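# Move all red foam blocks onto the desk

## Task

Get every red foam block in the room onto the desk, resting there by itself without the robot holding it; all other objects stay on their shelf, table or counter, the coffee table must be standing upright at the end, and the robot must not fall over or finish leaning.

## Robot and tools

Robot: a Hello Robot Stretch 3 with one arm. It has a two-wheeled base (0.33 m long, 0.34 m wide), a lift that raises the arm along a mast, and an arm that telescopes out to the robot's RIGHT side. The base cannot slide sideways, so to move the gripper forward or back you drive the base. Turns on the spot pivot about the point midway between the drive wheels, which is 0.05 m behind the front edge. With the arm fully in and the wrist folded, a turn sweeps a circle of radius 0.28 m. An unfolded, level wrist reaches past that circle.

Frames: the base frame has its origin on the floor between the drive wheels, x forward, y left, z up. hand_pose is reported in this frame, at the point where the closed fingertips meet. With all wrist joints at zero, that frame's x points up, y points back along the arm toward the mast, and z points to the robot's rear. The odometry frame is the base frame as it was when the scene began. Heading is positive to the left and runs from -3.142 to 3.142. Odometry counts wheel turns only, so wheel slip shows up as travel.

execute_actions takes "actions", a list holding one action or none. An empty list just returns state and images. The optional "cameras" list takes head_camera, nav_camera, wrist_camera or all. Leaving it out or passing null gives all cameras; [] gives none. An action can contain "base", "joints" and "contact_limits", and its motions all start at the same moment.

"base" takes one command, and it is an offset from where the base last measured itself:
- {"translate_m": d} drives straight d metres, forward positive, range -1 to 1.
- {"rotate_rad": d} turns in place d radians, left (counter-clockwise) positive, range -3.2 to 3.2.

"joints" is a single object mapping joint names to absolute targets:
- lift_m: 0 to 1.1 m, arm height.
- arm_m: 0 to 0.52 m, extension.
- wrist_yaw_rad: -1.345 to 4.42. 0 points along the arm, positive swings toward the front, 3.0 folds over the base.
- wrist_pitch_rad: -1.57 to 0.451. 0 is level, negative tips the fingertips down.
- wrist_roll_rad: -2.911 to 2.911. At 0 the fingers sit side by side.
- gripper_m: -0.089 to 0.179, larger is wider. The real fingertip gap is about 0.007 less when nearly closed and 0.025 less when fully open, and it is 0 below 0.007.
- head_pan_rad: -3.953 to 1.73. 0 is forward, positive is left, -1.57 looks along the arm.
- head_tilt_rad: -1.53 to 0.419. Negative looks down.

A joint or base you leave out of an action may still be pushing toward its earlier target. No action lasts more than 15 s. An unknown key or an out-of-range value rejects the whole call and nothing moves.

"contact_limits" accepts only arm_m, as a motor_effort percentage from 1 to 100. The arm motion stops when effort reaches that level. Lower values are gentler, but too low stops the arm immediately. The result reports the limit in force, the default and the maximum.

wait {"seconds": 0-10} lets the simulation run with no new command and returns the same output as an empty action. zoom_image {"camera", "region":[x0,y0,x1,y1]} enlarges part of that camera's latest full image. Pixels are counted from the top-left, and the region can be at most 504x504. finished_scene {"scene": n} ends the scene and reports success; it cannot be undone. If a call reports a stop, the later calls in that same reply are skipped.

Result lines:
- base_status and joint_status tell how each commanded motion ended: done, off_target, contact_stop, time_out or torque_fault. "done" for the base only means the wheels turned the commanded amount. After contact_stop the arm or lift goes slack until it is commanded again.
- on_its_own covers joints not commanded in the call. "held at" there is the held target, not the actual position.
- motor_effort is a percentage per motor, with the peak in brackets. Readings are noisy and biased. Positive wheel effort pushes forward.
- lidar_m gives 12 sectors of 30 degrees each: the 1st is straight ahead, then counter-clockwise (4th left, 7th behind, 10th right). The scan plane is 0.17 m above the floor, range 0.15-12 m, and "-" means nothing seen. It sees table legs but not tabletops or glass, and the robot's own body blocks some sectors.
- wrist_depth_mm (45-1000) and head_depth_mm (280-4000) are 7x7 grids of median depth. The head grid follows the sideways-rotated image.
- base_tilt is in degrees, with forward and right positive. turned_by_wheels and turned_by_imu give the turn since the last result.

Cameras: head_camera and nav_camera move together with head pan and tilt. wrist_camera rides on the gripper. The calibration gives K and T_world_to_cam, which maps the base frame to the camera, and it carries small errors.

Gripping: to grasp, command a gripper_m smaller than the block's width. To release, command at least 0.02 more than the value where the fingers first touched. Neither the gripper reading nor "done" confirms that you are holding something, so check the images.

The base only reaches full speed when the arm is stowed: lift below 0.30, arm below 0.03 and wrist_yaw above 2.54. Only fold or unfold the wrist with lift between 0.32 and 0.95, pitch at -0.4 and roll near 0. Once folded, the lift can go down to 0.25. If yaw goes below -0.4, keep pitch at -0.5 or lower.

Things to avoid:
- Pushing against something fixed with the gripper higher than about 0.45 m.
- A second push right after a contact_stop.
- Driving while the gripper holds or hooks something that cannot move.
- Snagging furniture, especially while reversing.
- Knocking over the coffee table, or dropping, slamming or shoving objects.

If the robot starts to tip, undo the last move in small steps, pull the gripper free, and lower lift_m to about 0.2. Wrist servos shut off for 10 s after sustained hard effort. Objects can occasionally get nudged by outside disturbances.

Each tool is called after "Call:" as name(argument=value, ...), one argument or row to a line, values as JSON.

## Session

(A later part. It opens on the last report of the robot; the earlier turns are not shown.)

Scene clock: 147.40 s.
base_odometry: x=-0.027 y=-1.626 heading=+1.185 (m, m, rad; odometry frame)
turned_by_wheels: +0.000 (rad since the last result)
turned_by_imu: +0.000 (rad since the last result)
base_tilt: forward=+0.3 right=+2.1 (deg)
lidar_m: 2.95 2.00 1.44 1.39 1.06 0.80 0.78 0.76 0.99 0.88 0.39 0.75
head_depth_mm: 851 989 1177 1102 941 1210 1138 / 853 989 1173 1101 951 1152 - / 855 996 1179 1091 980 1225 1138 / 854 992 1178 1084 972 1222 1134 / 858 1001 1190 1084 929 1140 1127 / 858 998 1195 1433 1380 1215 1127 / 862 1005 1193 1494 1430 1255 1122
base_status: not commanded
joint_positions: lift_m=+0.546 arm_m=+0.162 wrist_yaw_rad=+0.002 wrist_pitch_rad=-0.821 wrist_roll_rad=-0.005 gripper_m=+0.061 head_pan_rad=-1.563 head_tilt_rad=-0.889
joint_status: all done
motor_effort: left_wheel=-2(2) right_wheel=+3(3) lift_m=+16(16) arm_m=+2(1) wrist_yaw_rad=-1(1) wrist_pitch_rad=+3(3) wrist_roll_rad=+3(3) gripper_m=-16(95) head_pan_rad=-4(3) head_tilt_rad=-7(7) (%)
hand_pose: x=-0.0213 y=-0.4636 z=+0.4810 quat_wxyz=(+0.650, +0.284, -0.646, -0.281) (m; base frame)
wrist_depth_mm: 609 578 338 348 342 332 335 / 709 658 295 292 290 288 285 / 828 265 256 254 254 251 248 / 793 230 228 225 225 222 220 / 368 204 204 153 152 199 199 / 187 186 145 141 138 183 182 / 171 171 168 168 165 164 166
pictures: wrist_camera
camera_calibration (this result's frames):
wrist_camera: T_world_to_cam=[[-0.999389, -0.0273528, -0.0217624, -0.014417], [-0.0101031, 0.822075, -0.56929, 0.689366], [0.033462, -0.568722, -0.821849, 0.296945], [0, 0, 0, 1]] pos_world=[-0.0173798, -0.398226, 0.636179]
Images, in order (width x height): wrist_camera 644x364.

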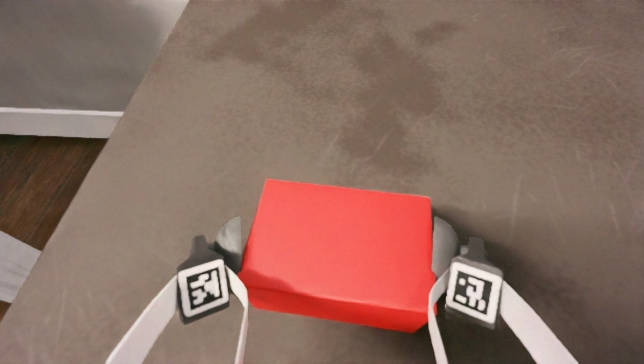

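Call:
execute_actions(
  actions=[
    {"joints": {"lift_m": 0.92, "head_pan_rad": -1.0, "head_tilt_rad": -0.7}},
  ],
  cameras=["wrist_camera", "head_camera"],
)

Call:
execute_actions(
  actions=[
    {"base": {"rotate_rad": 0.9}, "joints": {"arm_m": 0.42, "head_pan_rad": -1.5}},
  ],
)

Scene clock: 187.10 s.
base_odometry: x=-0.027 y=-1.626 heading=+1.185 (m, m, rad; odometry frame)
turned_by_wheels: +0.000 (rad since the last result)
turned_by_imu: +0.001 (rad since the last result)
base_tilt: forward=+0.3 right=+2.1 (deg)
lidar_m: 2.94 2.00 1.44 1.39 1.06 0.80 0.78 0.77 0.99 0.88 0.40 0.75
head_depth_mm: 821 903 1004 1133 1055 905 780 / 866 961 1075 1220 1146 901 792 / 916 1020 1128 1315 1532 923 887 / 977 1095 1161 1390 1578 1385 1169 / 1041 1176 1173 925 1523 1325 1186 / 1111 1276 1168 888 783 1350 1187 / 1201 1366 1165 886 718 1348 1170
base_status: not commanded
joint_positions: lift_m=+0.920 arm_m=+0.162 wrist_yaw_rad=+0.002 wrist_pitch_rad=-0.822 wrist_roll_rad=-0.005 gripper_m=+0.061 head_pan_rad=-1.007 head_tilt_rad=-0.705
joint_status: all done
motor_effort: left_wheel=-2(2) right_wheel=+2(3) lift_m=+27(26) arm_m=+1(1) wrist_yaw_rad=-1(1) wrist_pitch_rad=+3(3) wrist_roll_rad=+3(3) gripper_m=-15(15) head_pan_rad=+4(39) head_tilt_rad=+4(23) (%)
hand_pose: x=-0.0213 y=-0.4634 z=+0.8542 quat_wxyz=(+0.650, +0.284, -0.646, -0.282) (m; base frame)
wrist_depth_mm: 545 586 581 560 555 551 535 / 471 697 670 656 645 632 622 / 818 822 804 721 727 717 696 / - - 971 665 650 649 653 / - - 627 153 153 587 585 / 594 - 145 142 138 544 537 / 894 871 504 482 482 485 496
pictures: head_camera (sideways: a quarter turn clockwise sets it upright), wrist_camera
camera_calibration (this result's frames):
head_camera: T_world_to_cam=[[-0.3514, 0.550907, -0.75698, 1.01038], [0.855231, 0.517857, -0.020129, 0.0195699], [0.380918, -0.654466, -0.653128, 0.797675], [0, 0, 0, 1]] pos_world=[0.0344626, -0.0447096, 1.28622]
wrist_camera: T_world_to_cam=[[-0.999389, -0.0273263, -0.0217926, -0.00625038], [-0.0101032, 0.822738, -0.568331, 0.901145], [0.03346, -0.567764, -0.822511, 0.604836], [0, 0, 0, 1]] pos_world=[-0.01738, -0.398172, 1.0095]
Images, in order (width x height): head_camera 896x504, wrist_camera 644x364.

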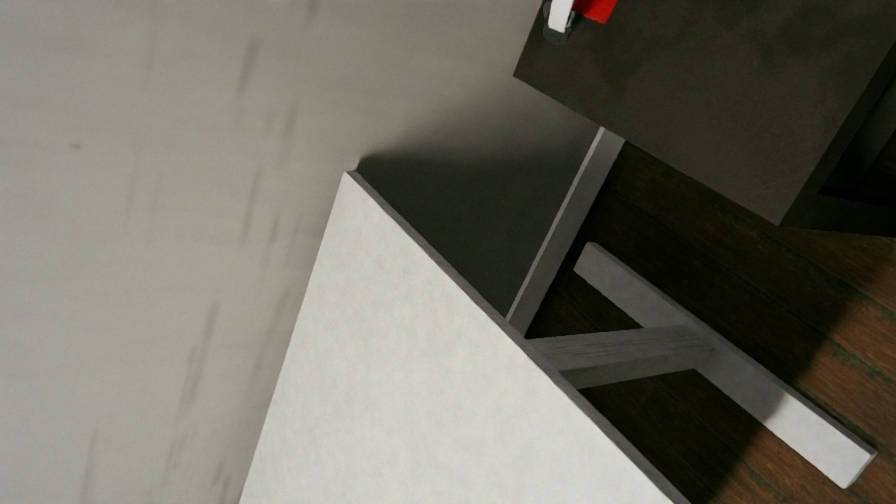

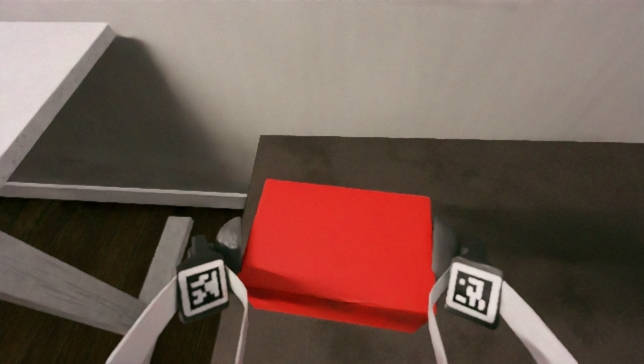

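Scene clock: 190.23 s.
base_odometry: x=-0.027 y=-1.626 heading=+2.085 (m, m, rad; odometry frame)
turned_by_wheels: +0.900 (rad since the last result)
turned_by_imu: +0.893 (rad since the last result)
base_tilt: forward=+0.3 right=+2.1 (deg)
lidar_m: 1.50 1.39 1.23 0.84 0.78 0.76 1.02 0.90 0.39 0.73 1.84 2.21
head_depth_mm: 1050 1116 - 937 1503 1386 780 / 1177 1251 1128 903 1627 1391 1200 / 1335 1455 1044 870 1093 1331 1196 / 1525 1598 1201 867 766 1381 1192 / 1787 1710 1168 891 720 1385 1189 / 2168 1680 1164 892 1518 1383 1189 / 2632 1671 1159 986 1636 1374 1187
base_status: done
joint_positions: lift_m=+0.920 arm_m=+0.420 wrist_yaw_rad=+0.001 wrist_pitch_rad=-0.822 wrist_roll_rad=-0.005 gripper_m=+0.061 head_pan_rad=-1.493 head_tilt_rad=-0.705
joint_status: all done
motor_effort: left_wheel=-2(10) right_wheel=+1(7) lift_m=+27(26) arm_m=+2(2) wrist_yaw_rad=-1(1) wrist_pitch_rad=+3(3) wrist_roll_rad=+3(3) gripper_m=-16(16) head_pan_rad=-4(37) head_tilt_rad=+4(2) (%)
hand_pose: x=-0.0214 y=-0.7214 z=+0.8542 quat_wxyz=(+0.650, +0.284, -0.646, -0.282) (m; base frame)
wrist_depth_mm: 536 539 535 523 521 509 437 / 467 460 451 451 446 437 445 / 401 398 395 393 383 381 384 / 354 354 354 346 349 341 338 / 319 313 317 153 152 310 308 / 290 287 145 141 138 283 279 / 262 261 262 255 254 253 259
pictures: head_camera (sideways: a quarter turn clockwise sets it upright), nav_camera (sideways: a quarter turn counterclockwise sets it upright), wrist_camera
camera_calibration (this result's frames):
head_camera: T_world_to_cam=[[-0.0533123, 0.650883, -0.757303, 1.00898], [0.998094, 0.0583424, -0.0201195, 0.0186861], [0.0310874, -0.756933, -0.652753, 0.799321], [0, 0, 0, 1]] pos_world=[0.0102919, -0.0527885, 1.28624]
nav_camera: T_world_to_cam=[[0.0776967, -0.623424, 0.778014, -0.970743], [-0.994662, -0.101626, 0.0178995, 0.0364119], [0.0679073, -0.775252, -0.627991, 0.775839], [0, 0, 0, 1]] pos_world=[0.058956, -0.000013591, 1.24182]
wrist_camera: T_world_to_cam=[[-0.999399, -0.0265743, -0.0222368, -0.0124213], [-0.00923358, 0.822781, -0.568283, 1.11339], [0.0333977, -0.567737, -0.822532, 0.458397], [0, 0, 0, 1]] pos_world=[-0.0174426, -0.656161, 1.00949]
Images, in order (width x height): head_camera 896x504, nav_camera 672x504, wrist_camera 644x364.

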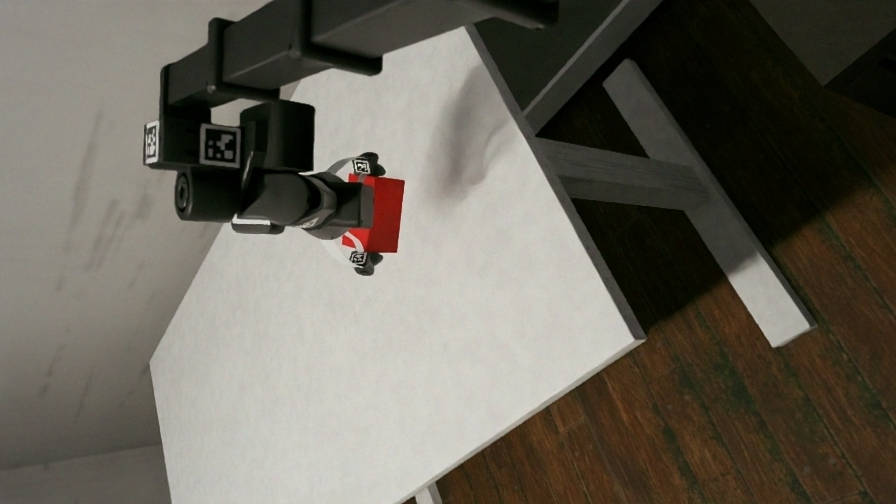

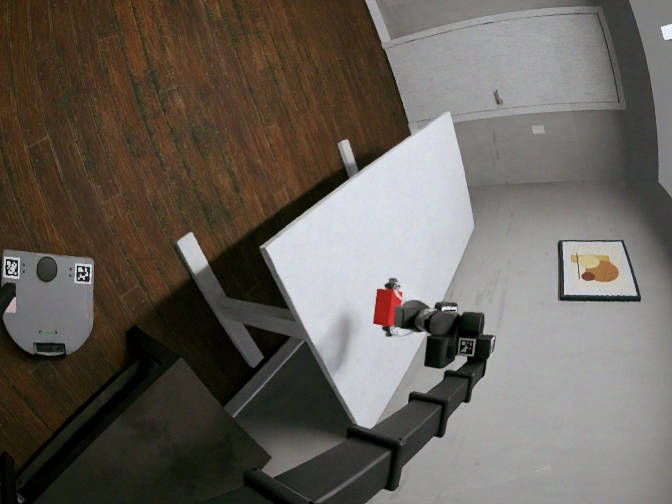

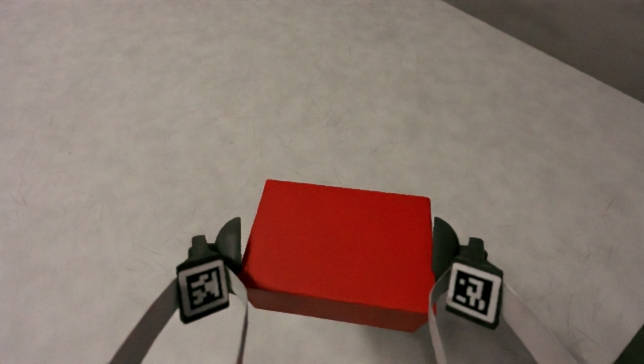

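Call:
execute_actions(
  actions=[
    {"base": {"rotate_rad": 0.1}, "joints": {"arm_m": 0.5, "lift_m": 0.85}},
  ],
  cameras=["wrist_camera", "head_camera"],
)

Scene clock: 200.20 s.
base_odometry: x=-0.027 y=-1.626 heading=+2.185 (m, m, rad; odometry frame)
turned_by_wheels: +0.100 (rad since the last result)
turned_by_imu: +0.099 (rad since the last result)
base_tilt: forward=+0.3 right=+2.0 (deg)
lidar_m: 1.44 1.38 1.10 0.81 0.79 0.76 1.00 0.88 0.39 0.73 2.95 2.00
head_depth_mm: 1161 1255 1243 - - 1382 830 / 1326 1402 - 884 1071 1348 1201 / 1532 1626 - 890 790 1321 1194 / 1819 1712 1226 894 745 1380 1196 / 2261 1707 1170 895 780 1378 1187 / 2694 1679 1169 958 1644 1381 1191 / 2604 1676 1277 2021 1637 1369 1181
base_status: done
joint_positions: lift_m=+0.850 arm_m=+0.500 wrist_yaw_rad=+0.001 wrist_pitch_rad=-0.823 wrist_roll_rad=-0.005 gripper_m=+0.061 head_pan_rad=-1.493 head_tilt_rad=-0.705
joint_status: all done
motor_effort: left_wheel=-1(10) right_wheel=+2(11) lift_m=+17(25) arm_m=+2(2) wrist_yaw_rad=-2(1) wrist_pitch_rad=+3(3) wrist_roll_rad=+2(2) gripper_m=-16(15) head_pan_rad=-3(5) head_tilt_rad=+2(2) (%)
hand_pose: x=-0.0214 y=-0.8013 z=+0.7847 quat_wxyz=(+0.650, +0.284, -0.646, -0.282) (m; base frame)
wrist_depth_mm: 412 421 406 405 395 392 382 / 354 352 346 339 339 334 334 / 305 300 300 297 296 295 293 / 270 268 267 265 262 260 259 / 242 239 237 153 152 235 231 / 218 219 144 141 138 215 213 / 200 202 199 196 192 193 194
pictures: head_camera (sideways: a quarter turn clockwise sets it upright), wrist_camera
camera_calibration (this result's frames):
head_camera: T_world_to_cam=[[-0.0533088, 0.650838, -0.757343, 1.00903], [0.998094, 0.0583412, -0.0201183, 0.0186846], [0.0310905, -0.756971, -0.652708, 0.799263], [0, 0, 0, 1]] pos_world=[0.010292, -0.0527895, 1.28625]
wrist_camera: T_world_to_cam=[[-0.9994, -0.0265633, -0.0222463, -0.0160747], [-0.00923175, 0.822997, -0.567971, 1.13959], [0.0333958, -0.567425, -0.822748, 0.356278], [0, 0, 0, 1]] pos_world=[-0.0174429, -0.736143, 0.940022]
Images, in order (width x height): head_camera 896x504, wrist_camera 644x364.

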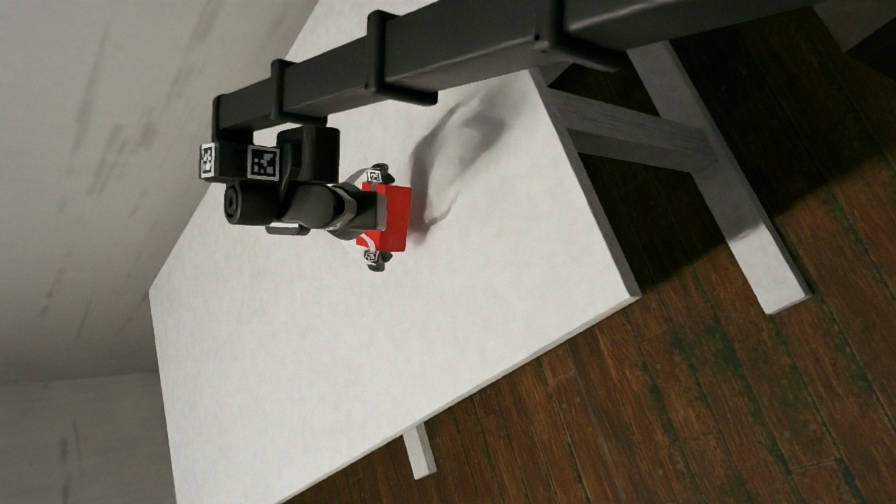

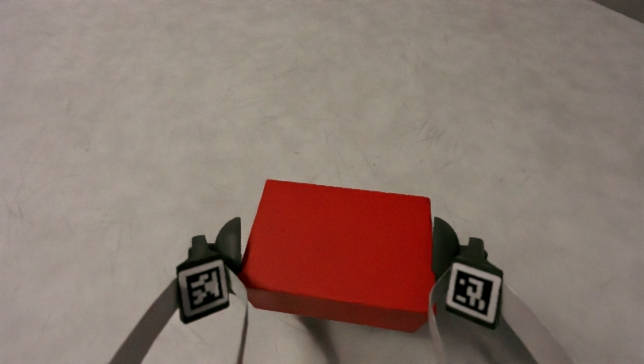

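Call:
execute_actions(
  actions=[
    {"joints": {"lift_m": 0.821}},
  ],
  cameras=["wrist_camera", "head_camera"],
)

Call:
execute_actions(
  actions=[
    {"joints": {"gripper_m": 0.15}},
  ],
  cameras=["wrist_camera", "head_camera"],
)

Scene clock: 216.27 s.
base_odometry: x=-0.027 y=-1.626 heading=+2.185 (m, m, rad; odometry frame)
turned_by_wheels: +0.000 (rad since the last result)
turned_by_imu: +0.000 (rad since the last result)
base_tilt: forward=+0.4 right=+2.0 (deg)
lidar_m: 1.45 1.38 1.11 0.81 0.79 0.76 1.00 0.88 0.40 0.73 2.94 2.00
head_depth_mm: 1167 1250 1192 938 - 1369 1189 / 1329 1427 - 886 1074 1353 1200 / 1534 1613 - 894 792 1323 1194 / 1825 1699 1175 893 743 1387 1194 / 2262 1681 1165 893 780 1372 1196 / 2678 1680 1165 959 1639 1383 1193 / 2564 1666 1278 2025 1636 1388 1192
base_status: not commanded
joint_positions: lift_m=+0.821 arm_m=+0.500 wrist_yaw_rad=+0.001 wrist_pitch_rad=-0.823 wrist_roll_rad=-0.005 gripper_m=+0.061 head_pan_rad=-1.493 head_tilt_rad=-0.705
joint_status: all done
motor_effort: left_wheel=-1(1) right_wheel=+2(2) lift_m=+17(15) arm_m=+2(1) wrist_yaw_rad=-1(1) wrist_pitch_rad=+3(3) wrist_roll_rad=+3(3) gripper_m=-16(15) head_pan_rad=-4(4) head_tilt_rad=+3(3) (%)
hand_pose: x=-0.0214 y=-0.8013 z=+0.7557 quat_wxyz=(+0.650, +0.284, -0.646, -0.282) (m; base frame)
wrist_depth_mm: 356 357 353 347 346 338 337 / 305 301 301 298 294 292 289 / 266 265 261 260 255 254 253 / 233 235 231 229 229 227 225 / 209 210 207 153 152 204 203 / 190 191 145 141 138 187 183 / 174 173 172 169 169 167 168
pictures: head_camera (sideways: a quarter turn clockwise sets it upright), wrist_camera
camera_calibration (this result's frames):
head_camera: T_world_to_cam=[[-0.0533088, 0.650838, -0.757343, 1.00903], [0.998094, 0.0583413, -0.0201183, 0.0186846], [0.0310906, -0.756971, -0.652708, 0.799263], [0, 0, 0, 1]] pos_world=[0.010292, -0.0527895, 1.28625]
wrist_camera: T_world_to_cam=[[-0.9994, -0.0265632, -0.0222464, -0.0167199], [-0.00923166, 0.822997, -0.567971, 1.12312], [0.0333959, -0.567425, -0.822748, 0.332414], [0, 0, 0, 1]] pos_world=[-0.0174429, -0.736145, 0.911018]
Images, in order (width x height): head_camera 896x504, wrist_camera 644x364.

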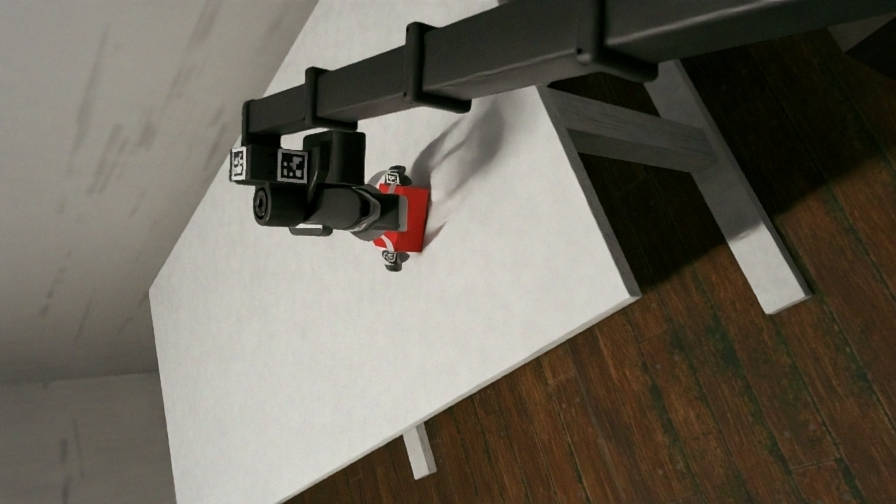

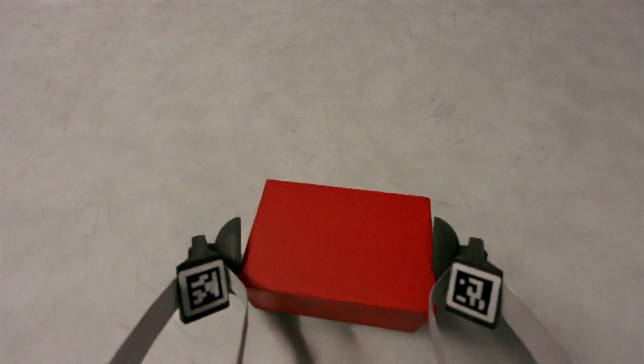

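Scene clock: 217.67 s.
base_odometry: x=-0.027 y=-1.626 heading=+2.185 (m, m, rad; odometry frame)
turned_by_wheels: +0.000 (rad since the last result)
turned_by_imu: +0.000 (rad since the last result)
base_tilt: forward=+0.4 right=+2.1 (deg)
lidar_m: 1.45 1.38 1.10 0.81 0.79 0.76 0.99 0.88 0.40 0.73 2.95 2.00
head_depth_mm: 1172 1253 1191 935 - 1365 1187 / 1328 1419 - 886 1071 1359 1199 / 1534 1612 - 884 790 1318 1197 / 1820 1698 1177 893 745 1390 1190 / 2228 1706 1167 892 779 1387 1187 / 2637 1670 1168 960 1639 1377 1189 / 2591 1683 1275 2021 1634 1378 1189
base_status: not commanded
joint_positions: lift_m=+0.821 arm_m=+0.500 wrist_yaw_rad=+0.001 wrist_pitch_rad=-0.823 wrist_roll_rad=-0.005 gripper_m=+0.150 head_pan_rad=-1.493 head_tilt_rad=-0.705
joint_status: all done
motor_effort: left_wheel=-2(1) right_wheel=+2(2) lift_m=+17(17) arm_m=+1(2) wrist_yaw_rad=+0(1) wrist_pitch_rad=+3(3) wrist_roll_rad=+3(3) gripper_m=+1(91) head_pan_rad=-3(4) head_tilt_rad=+3(2) (%)
hand_pose: x=-0.0214 y=-0.8013 z=+0.7557 quat_wxyz=(+0.650, +0.284, -0.646, -0.282) (m; base frame)
wrist_depth_mm: 362 357 349 347 342 342 334 / 306 302 300 297 296 291 292 / 264 263 263 260 258 256 254 / 235 234 230 232 228 225 224 / 211 212 204 159 159 205 203 / 190 193 182 147 146 - 184 / 177 170 173 169 167 169 168
pictures: head_camera (sideways: a quarter turn clockwise sets it upright), wrist_camera
camera_calibration (this result's frames):
head_camera: T_world_to_cam=[[-0.0533089, 0.650838, -0.757343, 1.00903], [0.998094, 0.0583414, -0.0201183, 0.0186846], [0.0310907, -0.756971, -0.652708, 0.799263], [0, 0, 0, 1]] pos_world=[0.010292, -0.0527895, 1.28625]
wrist_camera: T_world_to_cam=[[-0.9994, -0.0265615, -0.0222463, -0.0167189], [-0.00923031, 0.822997, -0.567971, 1.12312], [0.0333948, -0.567425, -0.822748, 0.332414], [0, 0, 0, 1]] pos_world=[-0.0174431, -0.736145, 0.911018]
Images, in order (width x height): head_camera 896x504, wrist_camera 644x364.

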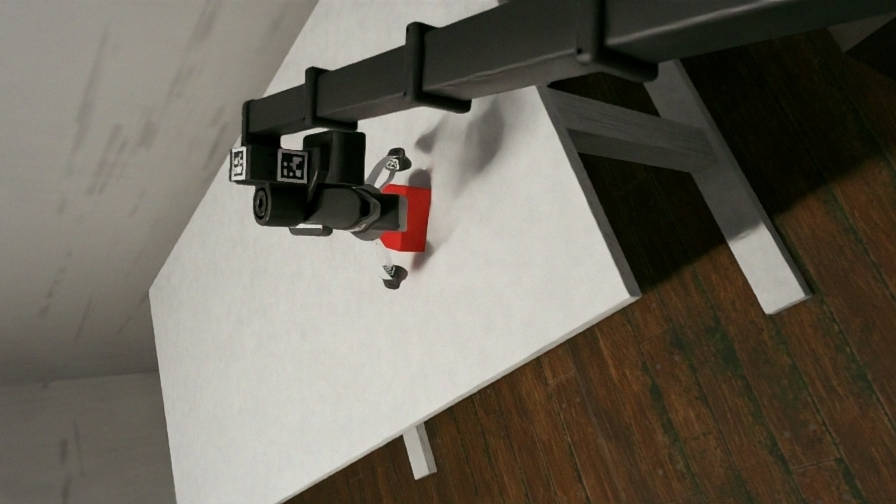

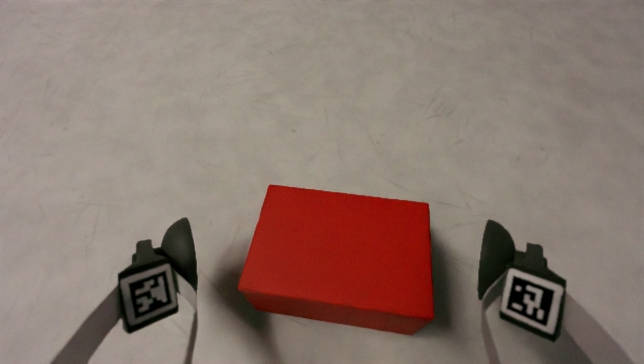

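Call:
execute_actions(
  actions=[
    {"joints": {"lift_m": 0.93}},
  ],
  cameras=[],
)

Call:
execute_actions(
  actions=[
    {"joints": {"arm_m": 0.0, "wrist_pitch_rad": -0.4, "head_pan_rad": 0.9, "head_tilt_rad": -0.3}},
  ],
  cameras=["head_camera", "nav_camera"],
)

Call:
execute_actions(
  actions=[
    {"joints": {"wrist_yaw_rad": 3.0, "gripper_m": 0.05}},
  ],
  cameras=["head_camera", "nav_camera"],
)

Scene clock: 229.70 s.
base_odometry: x=-0.027 y=-1.626 heading=+2.185 (m, m, rad; odometry frame)
turned_by_wheels: +0.000 (rad since the last result)
turned_by_imu: +0.000 (rad since the last result)
base_tilt: forward=+0.3 right=+2.1 (deg)
lidar_m: 1.45 1.39 1.10 0.81 0.79 0.76 1.00 0.88 0.40 0.73 2.95 2.00
head_depth_mm: 1167 1215 - 905 1546 1396 1176 / 1323 - 1184 901 1077 1355 1193 / 1533 - 1108 897 786 1319 1194 / 1829 1704 1132 896 745 1383 1196 / 2244 1704 1173 891 779 1384 1192 / 2677 1687 1166 963 1639 1378 1190 / 2600 1674 1274 2032 1639 1365 1189
base_status: not commanded
joint_positions: lift_m=+0.930 arm_m=+0.500 wrist_yaw_rad=+0.001 wrist_pitch_rad=-0.823 wrist_roll_rad=-0.005 gripper_m=+0.150 head_pan_rad=-1.493 head_tilt_rad=-0.705
joint_status: all done
motor_effort: left_wheel=-1(1) right_wheel=+2(2) lift_m=+26(26) arm_m=+1(1) wrist_yaw_rad=+0(2) wrist_pitch_rad=+3(4) wrist_roll_rad=+3(2) gripper_m=+0(1) head_pan_rad=-3(4) head_tilt_rad=+3(3) (%)
hand_pose: x=-0.0214 y=-0.8013 z=+0.8642 quat_wxyz=(+0.650, +0.284, -0.646, -0.282) (m; base frame)
wrist_depth_mm: 570 559 549 544 539 537 473 / 475 474 468 458 459 453 453 / 417 411 399 404 397 397 396 / 368 363 366 357 352 354 351 / 329 334 322 322 319 325 309 / 298 300 293 248 288 - 289 / 278 267 273 238 261 264 262
pictures: none
No camera images: the call's "cameras" was empty. Leave "cameras" out to get every camera's image.

Scene clock: 234.57 s.
base_odometry: x=-0.027 y=-1.626 heading=+2.185 (m, m, rad; odometry frame)
turned_by_wheels: +0.000 (rad since the last result)
turned_by_imu: +0.000 (rad since the last result)
base_tilt: forward=+0.3 right=+2.1 (deg)
lidar_m: 1.44 1.39 1.10 0.81 0.79 0.76 1.00 0.88 0.40 0.73 2.95 1.99
head_depth_mm: 1545 1612 1680 1792 1630 1568 1556 / 1586 1664 1340 1601 1522 1604 1549 / 1653 1718 1391 1498 1541 1648 1545 / 1703 1787 1462 1593 1623 1868 1533 / 1552 1593 1688 1741 1785 1831 1543 / 1344 1398 1463 1516 1568 1642 1534 / 1146 1175 1211 1254 1300 1340 1386
base_status: not commanded
joint_positions: lift_m=+0.930 arm_m=+0.000 wrist_yaw_rad=+0.001 wrist_pitch_rad=-0.421 wrist_roll_rad=-0.005 gripper_m=+0.150 head_pan_rad=+0.893 head_tilt_rad=-0.310
joint_status: all done
motor_effort: left_wheel=-2(1) right_wheel=+1(2) lift_m=+26(26) arm_m=-2(2) wrist_yaw_rad=-1(1) wrist_pitch_rad=+6(6) wrist_roll_rad=+2(3) gripper_m=+1(1) head_pan_rad=+4(45) head_tilt_rad=+5(38) (%)
hand_pose: x=-0.0212 y=-0.3692 z=+0.9417 quat_wxyz=(+0.693, +0.149, -0.689, -0.147) (m; base frame)
wrist_depth_mm: - - - - - 786 635 / - - - - - 807 638 / - - 843 856 829 770 647 / - - 653 599 623 624 640 / - - 525 492 504 537 711 / - - 442 414 692 - 732 / - - - - - - 731
pictures: head_camera (sideways: a quarter turn clockwise sets it upright), nav_camera (sideways: a quarter turn counterclockwise sets it upright)
camera_calibration (this result's frames):
head_camera: T_world_to_cam=[[-0.193365, -0.244467, -0.950182, 1.26139], [-0.762644, 0.646722, -0.0111914, 0.0178114], [0.61724, 0.722486, -0.311494, 0.351715], [0, 0, 0, 1]] pos_world=[0.0403989, 0.0427392, 1.30831]
nav_camera: T_world_to_cam=[[0.153021, 0.236519, 0.959501, -1.20793], [0.788263, -0.614795, 0.0258362, 0.0151919], [0.596008, 0.752386, -0.280516, 0.320479], [0, 0, 0, 1]] pos_world=[-0.0181442, 0.0539147, 1.24852]
Images, in order (width x height): head_camera 896x504, nav_camera 672x504.

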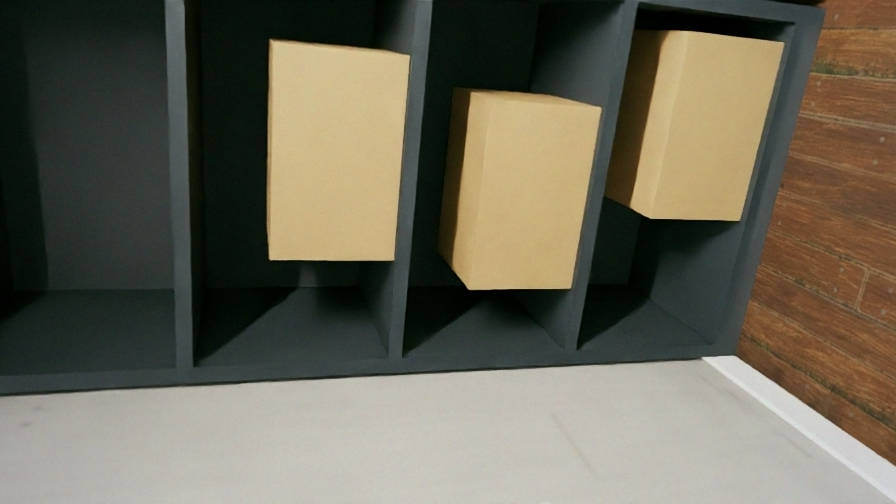

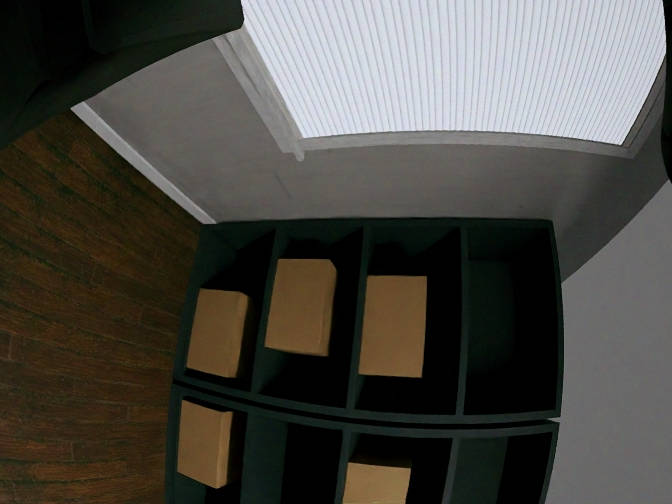

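Scene clock: 237.07 s.
base_odometry: x=-0.027 y=-1.626 heading=+2.185 (m, m, rad; odometry frame)
turned_by_wheels: +0.000 (rad since the last result)
turned_by_imu: +0.000 (rad since the last result)
base_tilt: forward=+0.3 right=+2.1 (deg)
lidar_m: 1.45 1.39 1.10 0.81 0.79 0.77 1.00 0.88 0.39 0.73 2.94 2.00
head_depth_mm: 1551 1615 1675 1794 1623 1576 1548 / 1598 1665 1346 1588 1518 1592 1547 / 1650 1717 1387 1503 1554 1655 1540 / 1702 1781 1475 1582 1629 1862 1541 / 1551 1583 1689 1757 1780 1836 1544 / 1341 1387 1459 1508 1572 1634 1531 / 1153 1186 1223 1258 1299 1341 1391
base_status: not commanded
joint_positions: lift_m=+0.930 arm_m=+0.000 wrist_yaw_rad=+2.997 wrist_pitch_rad=-0.421 wrist_roll_rad=-0.004 gripper_m=+0.050 head_pan_rad=+0.893 head_tilt_rad=-0.310
joint_status: all done
motor_effort: left_wheel=-2(2) right_wheel=+2(2) lift_m=+26(26) arm_m=-3(2) wrist_yaw_rad=+2(2) wrist_pitch_rad=+6(6) wrist_roll_rad=+3(3) gripper_m=+0(91) head_pan_rad=+4(3) head_tilt_rad=+6(6) (%)
hand_pose: x=+0.0110 y=+0.0765 z=+0.9417 quat_wxyz=(+0.197, +0.699, +0.098, +0.681) (m; base frame)
wrist_depth_mm: 561 - 758 880 - - - / 594 642 795 979 - - - / 621 704 886 - - - - / 653 755 - - - - - / 713 839 - - - - - / 755 904 - - - - - / 809 968 - - - - -
pictures: head_camera (sideways: a quarter turn clockwise sets it upright), nav_camera (sideways: a quarter turn counterclockwise sets it upright)
camera_calibration (this result's frames):
head_camera: T_world_to_cam=[[-0.193365, -0.244467, -0.950182, 1.26139], [-0.762644, 0.646722, -0.0111914, 0.0178114], [0.617239, 0.722486, -0.311495, 0.351716], [0, 0, 0, 1]] pos_world=[0.0403989, 0.0427392, 1.30831]
nav_camera: T_world_to_cam=[[0.153021, 0.23652, 0.959501, -1.20793], [0.788264, -0.614795, 0.0258362, 0.0151919], [0.596008, 0.752386, -0.280517, 0.32048], [0, 0, 0, 1]] pos_world=[-0.0181442, 0.0539146, 1.24852]
Images, in order (width x height): head_camera 896x504, nav_camera 672x504.

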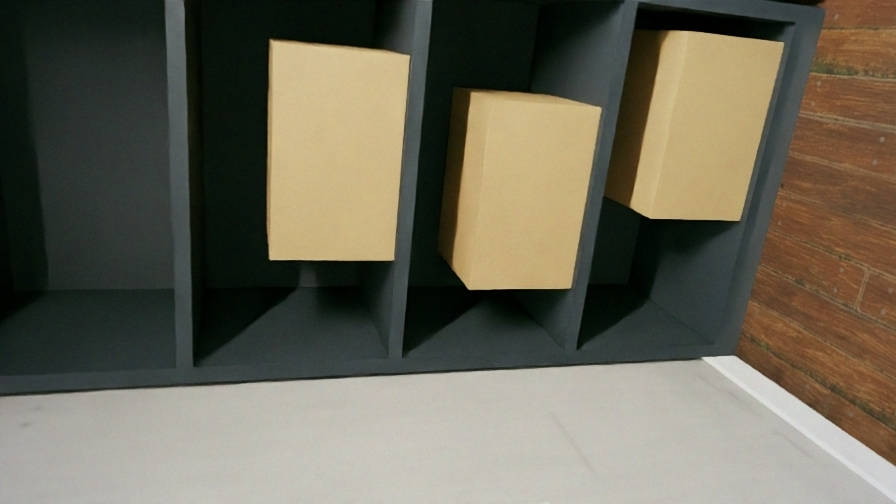

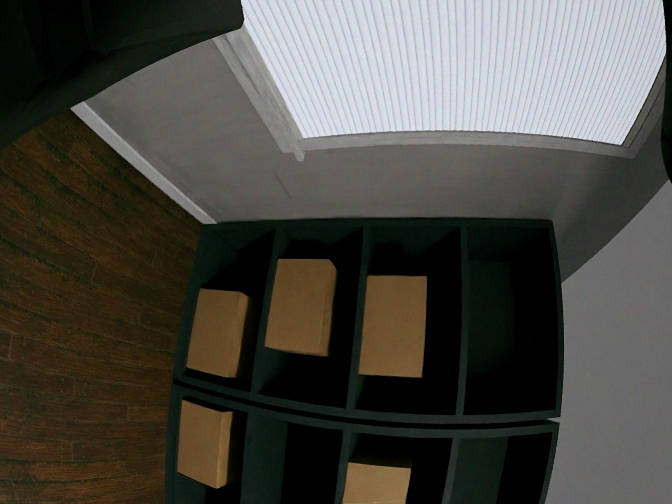

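Call:
execute_actions(
  actions=[
    {"base": {"rotate_rad": -0.733}, "joints": {"lift_m": 0.27, "head_pan_rad": 0.0, "head_tilt_rad": -0.5}},
  ],
  cameras=["head_camera", "nav_camera"],
)

Scene clock: 259.87 s.
base_odometry: x=-0.027 y=-1.626 heading=+1.452 (m, m, rad; odometry frame)
turned_by_wheels: -0.733 (rad since the last result)
turned_by_imu: -0.727 (rad since the last result)
base_tilt: forward=+0.4 right=+2.1 (deg)
lidar_m: 2.95 1.73 1.39 1.41 0.88 0.78 0.76 0.78 0.96 0.40 0.73 1.84
head_depth_mm: 2472 2658 2890 2732 2022 1648 1342 / 2543 2730 2958 2879 2086 1621 1338 / 2649 2845 3054 2889 2068 1639 1339 / 2687 2949 3162 2858 2067 1623 1334 / 2757 3021 3300 2844 2077 1615 1334 / 2872 3145 3432 2887 2074 1617 1331 / 2944 3154 3325 2531 2074 1610 1335
base_status: done
joint_positions: lift_m=+0.270 arm_m=+0.000 wrist_yaw_rad=+2.997 wrist_pitch_rad=-0.420 wrist_roll_rad=-0.004 gripper_m=+0.050 head_pan_rad=+0.007 head_tilt_rad=-0.494
joint_status: all done
motor_effort: left_wheel=+2(8) right_wheel=-3(6) lift_m=+17(25) arm_m=-3(2) wrist_yaw_rad=+2(1) wrist_pitch_rad=+6(6) wrist_roll_rad=+3(3) gripper_m=+1(0) head_pan_rad=-4(45) head_tilt_rad=-3(24) (%)
hand_pose: x=+0.0110 y=+0.0766 z=+0.2824 quat_wxyz=(+0.197, +0.699, +0.098, +0.681) (m; base frame)
wrist_depth_mm: 715 - - - - - - / 746 877 - - - - - / 738 864 - - - 997 980 / 696 722 721 733 728 730 710 / 589 590 - 582 599 571 568 / 490 519 - 500 - 475 482 / 426 - - - 408 407 402
pictures: head_camera (sideways: a quarter turn clockwise sets it upright), nav_camera (sideways: a quarter turn counterclockwise sets it upright)
camera_calibration (this result's frames):
head_camera: T_world_to_cam=[[-0.480208, -0.00611555, -0.877133, 1.16782], [0.0158713, 0.999751, -0.0156596, 0.0188763], [0.877011, -0.0214411, -0.479992, 0.569401], [0, 0, 0, 1]] pos_world=[0.0611252, 0.000478823, 1.29793]
nav_camera: T_world_to_cam=[[0.450766, 0.0323464, 0.892056, -1.12172], [0.0270505, -0.999379, 0.0225691, 0.0240946], [0.892232, 0.0139572, -0.451361, 0.541006], [0, 0, 0, 1]] pos_world=[0.0222781, 0.0528123, 1.24428]
Images, in order (width x height): head_camera 896x504, nav_camera 672x504.

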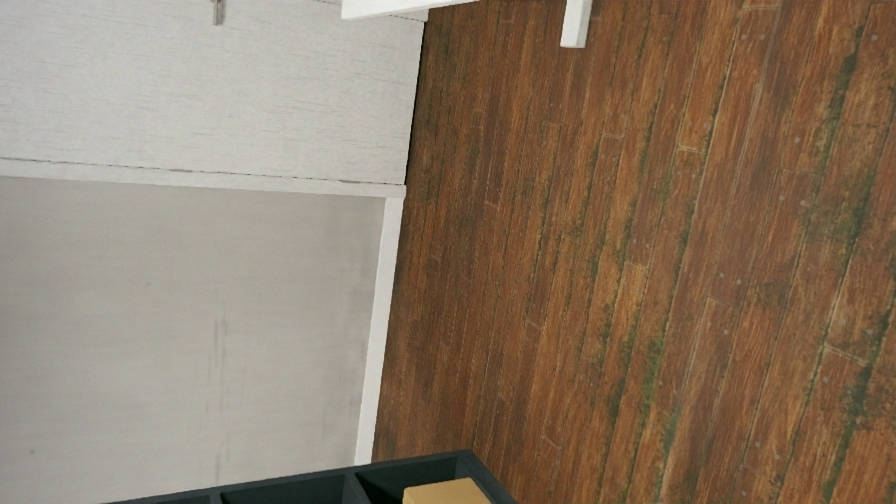

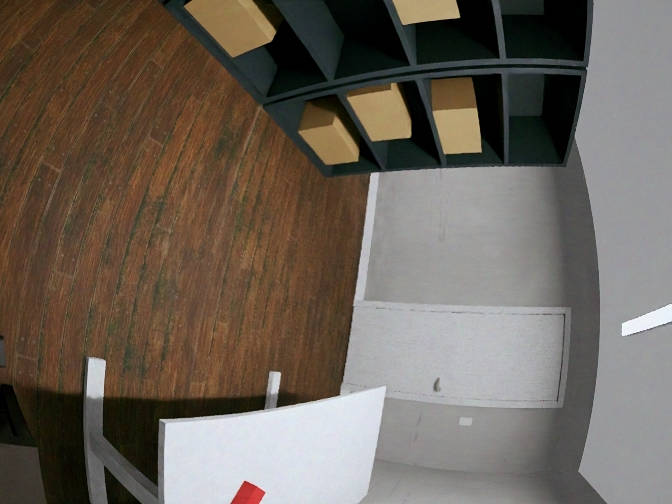

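Call:
execute_actions(
  actions=[
    {"base": {"translate_m": 1.0}},
  ],
  cameras=[],
)

Call:
execute_actions(
  actions=[
    {"base": {"translate_m": 1.0}, "joints": {"head_pan_rad": 0.9, "head_tilt_rad": -0.3}},
  ],
  cameras=["head_camera", "nav_camera"],
)

Scene clock: 270.43 s.
base_odometry: x=+0.091 y=-0.633 heading=+1.452 (m, m, rad; odometry frame)
turned_by_wheels: +0.000 (rad since the last result)
turned_by_imu: +0.006 (rad since the last result)
base_tilt: forward=+0.3 right=+2.1 (deg)
lidar_m: 2.00 1.21 1.07 1.12 1.30 1.73 1.73 0.91 0.90 1.29 1.14 2.00
head_depth_mm: 1655 1775 1951 2108 2090 1634 1330 / 1706 1829 2006 2183 2077 1611 1334 / 1757 1898 2062 2289 2063 1629 1340 / 1819 1979 2155 2393 2079 1633 1338 / 1859 2015 2224 2469 2075 1620 1330 / 1909 2082 2289 2545 2083 1608 1332 / 1990 2178 2428 2603 2060 1617 1334
base_status: done
joint_positions: lift_m=+0.270 arm_m=+0.000 wrist_yaw_rad=+2.998 wrist_pitch_rad=-0.420 wrist_roll_rad=-0.004 gripper_m=+0.050 head_pan_rad=+0.007 head_tilt_rad=-0.495
joint_status: not commanded
motor_effort: left_wheel=+1(12) right_wheel=-1(6) lift_m=+17(17) arm_m=-3(2) wrist_yaw_rad=+1(2) wrist_pitch_rad=+5(6) wrist_roll_rad=+2(3) gripper_m=+1(0) head_pan_rad=-4(4) head_tilt_rad=-3(4) (%)
hand_pose: x=+0.0108 y=+0.0766 z=+0.2824 quat_wxyz=(+0.197, +0.699, +0.098, +0.681) (m; base frame)
wrist_depth_mm: - - - - - - 858 / - - - - - - 930 / - - - - - 957 944 / 765 744 728 725 734 706 710 / 595 587 - 588 601 569 583 / 486 508 - 502 - 480 480 / 434 - - - 413 413 416
pictures: none
No camera images: the call's "cameras" was empty. Leave "cameras" out to get every camera's image.

Scene clock: 275.47 s.
base_odometry: x=+0.210 y=+0.360 heading=+1.452 (m, m, rad; odometry frame)
turned_by_wheels: +0.000 (rad since the last result)
turned_by_imu: +0.006 (rad since the last result)
base_tilt: forward=+0.4 right=+2.0 (deg)
lidar_m: 1.08 1.30 0.75 0.77 1.23 1.75 1.98 1.74 1.11 1.61 1.18 1.05
head_depth_mm: 1454 1497 1553 1594 1647 1717 1555 / 1683 1753 1815 1876 1933 1926 1550 / 1879 2010 2068 2179 2337 1985 1554 / 2155 2253 2380 2097 2234 1964 1550 / 2037 2165 2271 2016 2151 1999 1532 / 1990 2090 2191 2266 2224 1844 901 / 606 646 698 848 791 1118 910
base_status: done
joint_positions: lift_m=+0.270 arm_m=+0.000 wrist_yaw_rad=+2.998 wrist_pitch_rad=-0.420 wrist_roll_rad=-0.004 gripper_m=+0.050 head_pan_rad=+0.893 head_tilt_rad=-0.310
joint_status: all done
motor_effort: left_wheel=+0(10) right_wheel=-1(6) lift_m=+17(17) arm_m=-3(2) wrist_yaw_rad=+1(1) wrist_pitch_rad=+5(5) wrist_roll_rad=+2(3) gripper_m=+0(1) head_pan_rad=+4(46) head_tilt_rad=+6(27) (%)
hand_pose: x=+0.0108 y=+0.0766 z=+0.2824 quat_wxyz=(+0.197, +0.699, +0.098, +0.681) (m; base frame)
wrist_depth_mm: - - 773 752 - - - / - 914 797 794 - - - / - 972 901 837 833 975 942 / 729 728 722 724 737 717 713 / 587 587 - 589 598 582 570 / 496 501 - 503 - 473 473 / 433 - - - 416 412 409
pictures: head_camera (sideways: a quarter turn clockwise sets it upright), nav_camera (sideways: a quarter turn counterclockwise sets it upright)
camera_calibration (this result's frames):
head_camera: T_world_to_cam=[[-0.193069, -0.24415, -0.950324, 1.26157], [-0.762706, 0.646649, -0.0111798, 0.0177967], [0.617255, 0.722659, -0.311062, 0.351153], [0, 0, 0, 1]] pos_world=[0.0403928, 0.0427404, 1.30833]
nav_camera: T_world_to_cam=[[0.152724, 0.236195, 0.959629, -1.2081], [0.788318, -0.614725, 0.0258432, 0.0151824], [0.596011, 0.752546, -0.28008, 0.319911], [0, 0, 0, 1]] pos_world=[-0.0181345, 0.0539311, 1.24853]
Images, in order (width x height): head_camera 896x504, nav_camera 672x504.

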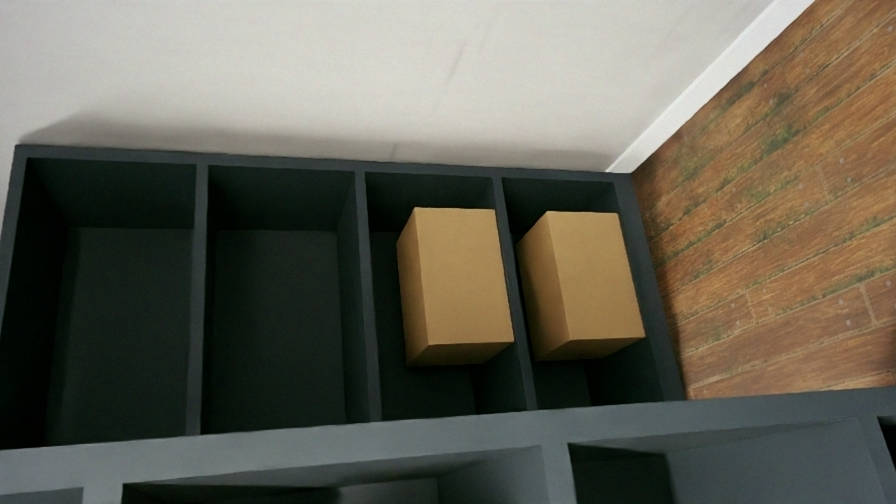

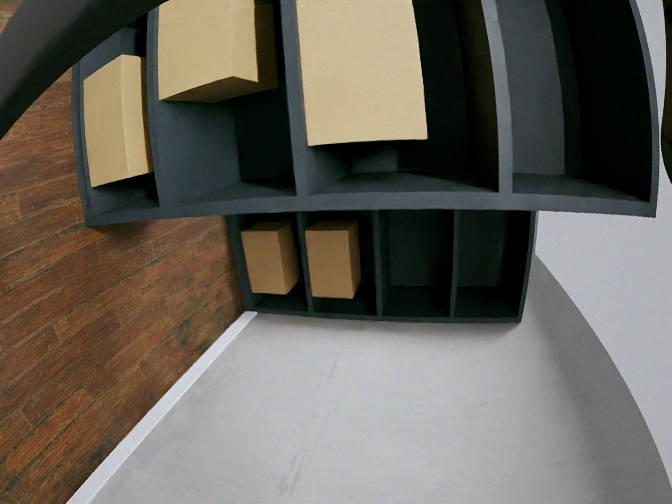

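Call:
execute_actions(
  actions=[
    {"base": {"translate_m": 0.55}, "joints": {"head_pan_rad": 1.3, "head_tilt_rad": -0.35}},
  ],
  cameras=["head_camera", "nav_camera"],
)

Scene clock: 286.67 s.
base_odometry: x=+0.275 y=+0.906 heading=+1.452 (m, m, rad; odometry frame)
turned_by_wheels: +0.000 (rad since the last result)
turned_by_imu: +0.004 (rad since the last result)
base_tilt: forward=+0.3 right=+2.1 (deg)
lidar_m: 0.56 0.68 1.29 0.72 0.69 1.40 2.52 1.43 1.41 0.97 0.59 0.56
head_depth_mm: 1619 1601 1630 1689 1725 1704 1486 / 1826 1918 2012 1862 1991 1884 1510 / 1836 1939 2011 1772 1884 1897 1507 / 1817 1928 2011 1839 1906 1887 1498 / 1816 1940 2031 2125 2209 1901 1498 / 1603 1678 1822 3121 2344 1895 1498 / 2651 2817 2940 3170 2455 1697 1240
base_status: done
joint_positions: lift_m=+0.270 arm_m=+0.000 wrist_yaw_rad=+2.998 wrist_pitch_rad=-0.420 wrist_roll_rad=-0.004 gripper_m=+0.050 head_pan_rad=+1.293 head_tilt_rad=-0.346
joint_status: all done
motor_effort: left_wheel=+0(11) right_wheel=+0(7) lift_m=+17(17) arm_m=-2(2) wrist_yaw_rad=+1(1) wrist_pitch_rad=+5(5) wrist_roll_rad=+3(3) gripper_m=+0(0) head_pan_rad=+4(33) head_tilt_rad=-3(11) (%)
hand_pose: x=+0.0108 y=+0.0766 z=+0.2824 quat_wxyz=(+0.197, +0.699, +0.098, +0.681) (m; base frame)
wrist_depth_mm: 736 - 829 - - - 846 / 761 730 849 - - - 865 / 853 806 885 - - 983 811 / 744 747 757 747 734 720 709 / 596 585 - 576 602 576 567 / 488 515 - 514 - 473 469 / 443 - - - 414 412 410
pictures: head_camera (sideways: a quarter turn clockwise sets it upright), nav_camera (sideways: a quarter turn counterclockwise sets it upright)
camera_calibration (this result's frames):
head_camera: T_world_to_cam=[[-0.0921503, -0.333008, -0.93841, 1.2454], [-0.954428, 0.298196, -0.012096, 0.0201584], [0.283859, 0.89453, -0.345311, 0.39776], [0, 0, 0, 1]] pos_world=[0.0210964, 0.0529098, 1.30629]
nav_camera: T_world_to_cam=[[0.0581858, 0.310315, 0.948851, -1.19344], [0.965725, -0.258333, 0.0252654, 0.0148538], [0.25296, 0.91486, -0.31471, 0.367075], [0, 0, 0, 1]] pos_world=[-0.0377584, 0.0383582, 1.24755]
Images, in order (width x height): head_camera 896x504, nav_camera 672x504.

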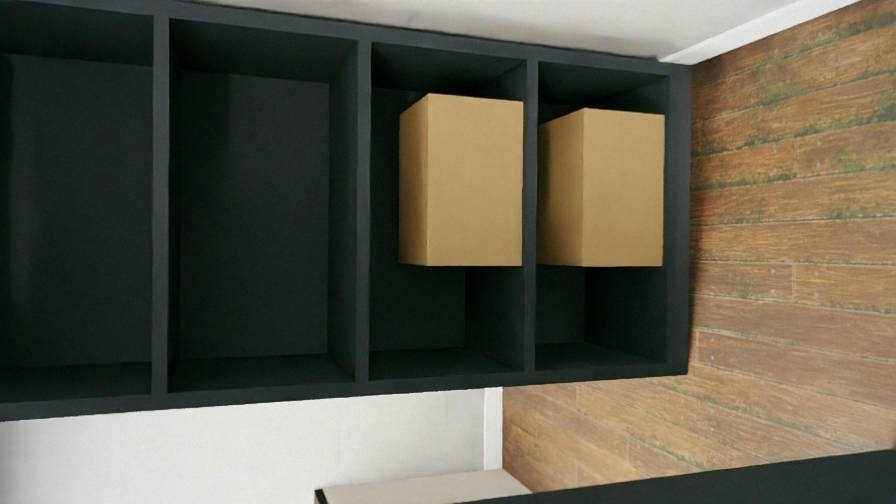

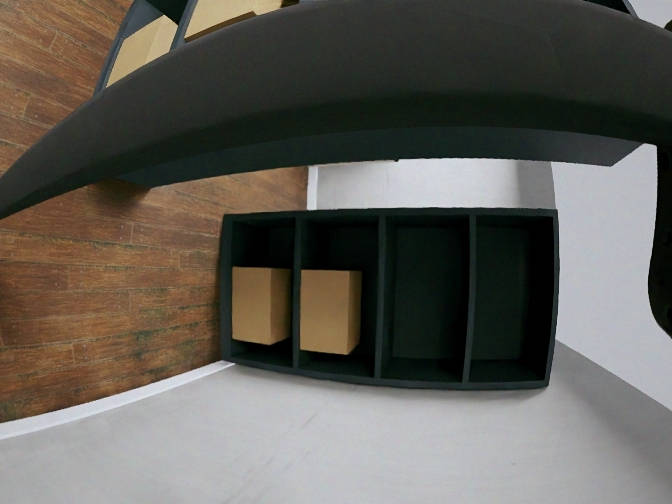

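Call:
execute_actions(
  actions=[
    {"base": {"rotate_rad": 1.28}, "joints": {"head_pan_rad": 0.6, "head_tilt_rad": -0.4}},
  ],
  cameras=["head_camera", "nav_camera"],
)

Scene clock: 299.30 s.
base_odometry: x=+0.275 y=+0.906 heading=+2.732 (m, m, rad; odometry frame)
turned_by_wheels: +1.280 (rad since the last result)
turned_by_imu: +1.266 (rad since the last result)
base_tilt: forward=+0.3 right=+2.0 (deg)
lidar_m: 1.64 0.69 0.86 2.73 2.43 1.42 1.78 0.73 0.57 0.56 0.59 0.83
head_depth_mm: 2632 2778 2968 3170 2270 1797 1428 / 799 881 983 1115 2173 1732 1435 / 669 721 789 872 964 1087 1241 / 579 620 670 726 793 871 970 / 609 1162 801 827 1277 1052 1118 / 808 1244 781 850 1122 1127 1180 / 995 1345 855 962 1059 1249 1333
base_status: done
joint_positions: lift_m=+0.270 arm_m=+0.000 wrist_yaw_rad=+2.998 wrist_pitch_rad=-0.420 wrist_roll_rad=-0.004 gripper_m=+0.050 head_pan_rad=+0.607 head_tilt_rad=-0.396
joint_status: all done
motor_effort: left_wheel=-2(10) right_wheel=+2(12) lift_m=+17(17) arm_m=-2(3) wrist_yaw_rad=+0(1) wrist_pitch_rad=+5(6) wrist_roll_rad=+2(2) gripper_m=+0(1) head_pan_rad=-4(45) head_tilt_rad=-2(13) (%)
hand_pose: x=+0.0108 y=+0.0766 z=+0.2824 quat_wxyz=(+0.197, +0.699, +0.098, +0.681) (m; base frame)
wrist_depth_mm: - - - - - 876 630 / - - - - - 867 629 / - - - - - 834 671 / 752 729 748 730 742 724 599 / 605 596 - 594 607 572 573 / 485 512 - 499 - 480 473 / 433 - - - 418 413 408
pictures: head_camera (sideways: a quarter turn clockwise sets it upright), nav_camera (sideways: a quarter turn counterclockwise sets it upright)
camera_calibration (this result's frames):
head_camera: T_world_to_cam=[[-0.320351, -0.225828, -0.919987, 1.22275], [-0.55026, 0.834887, -0.0133312, 0.0193003], [0.771096, 0.501961, -0.391722, 0.455185], [0, 0, 0, 1]] pos_world=[0.0513384, 0.0315325, 1.30348]
nav_camera: T_world_to_cam=[[0.280155, 0.230098, 0.93197, -1.17276], [0.584748, -0.810848, 0.0244153, 0.018286], [0.761304, 0.538127, -0.361712, 0.425143], [0, 0, 0, 1]] pos_world=[-0.00580182, 0.0558951, 1.24631]
Images, in order (width x height): head_camera 896x504, nav_camera 672x504.

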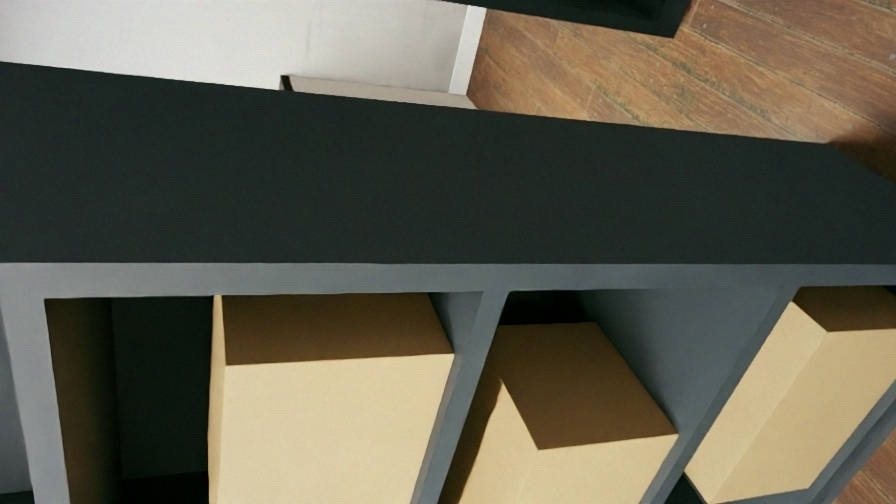

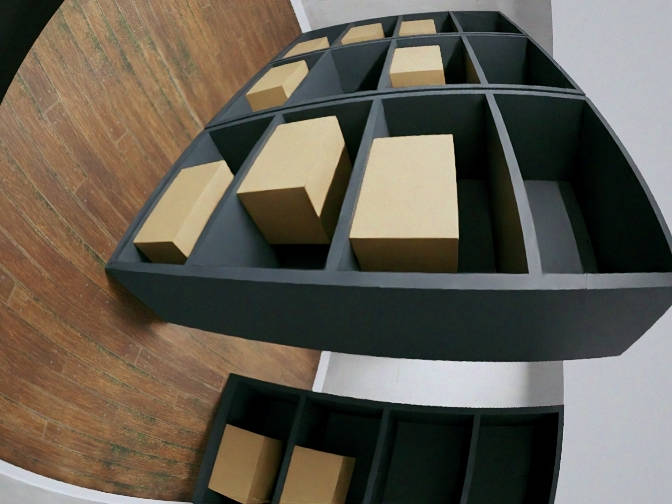

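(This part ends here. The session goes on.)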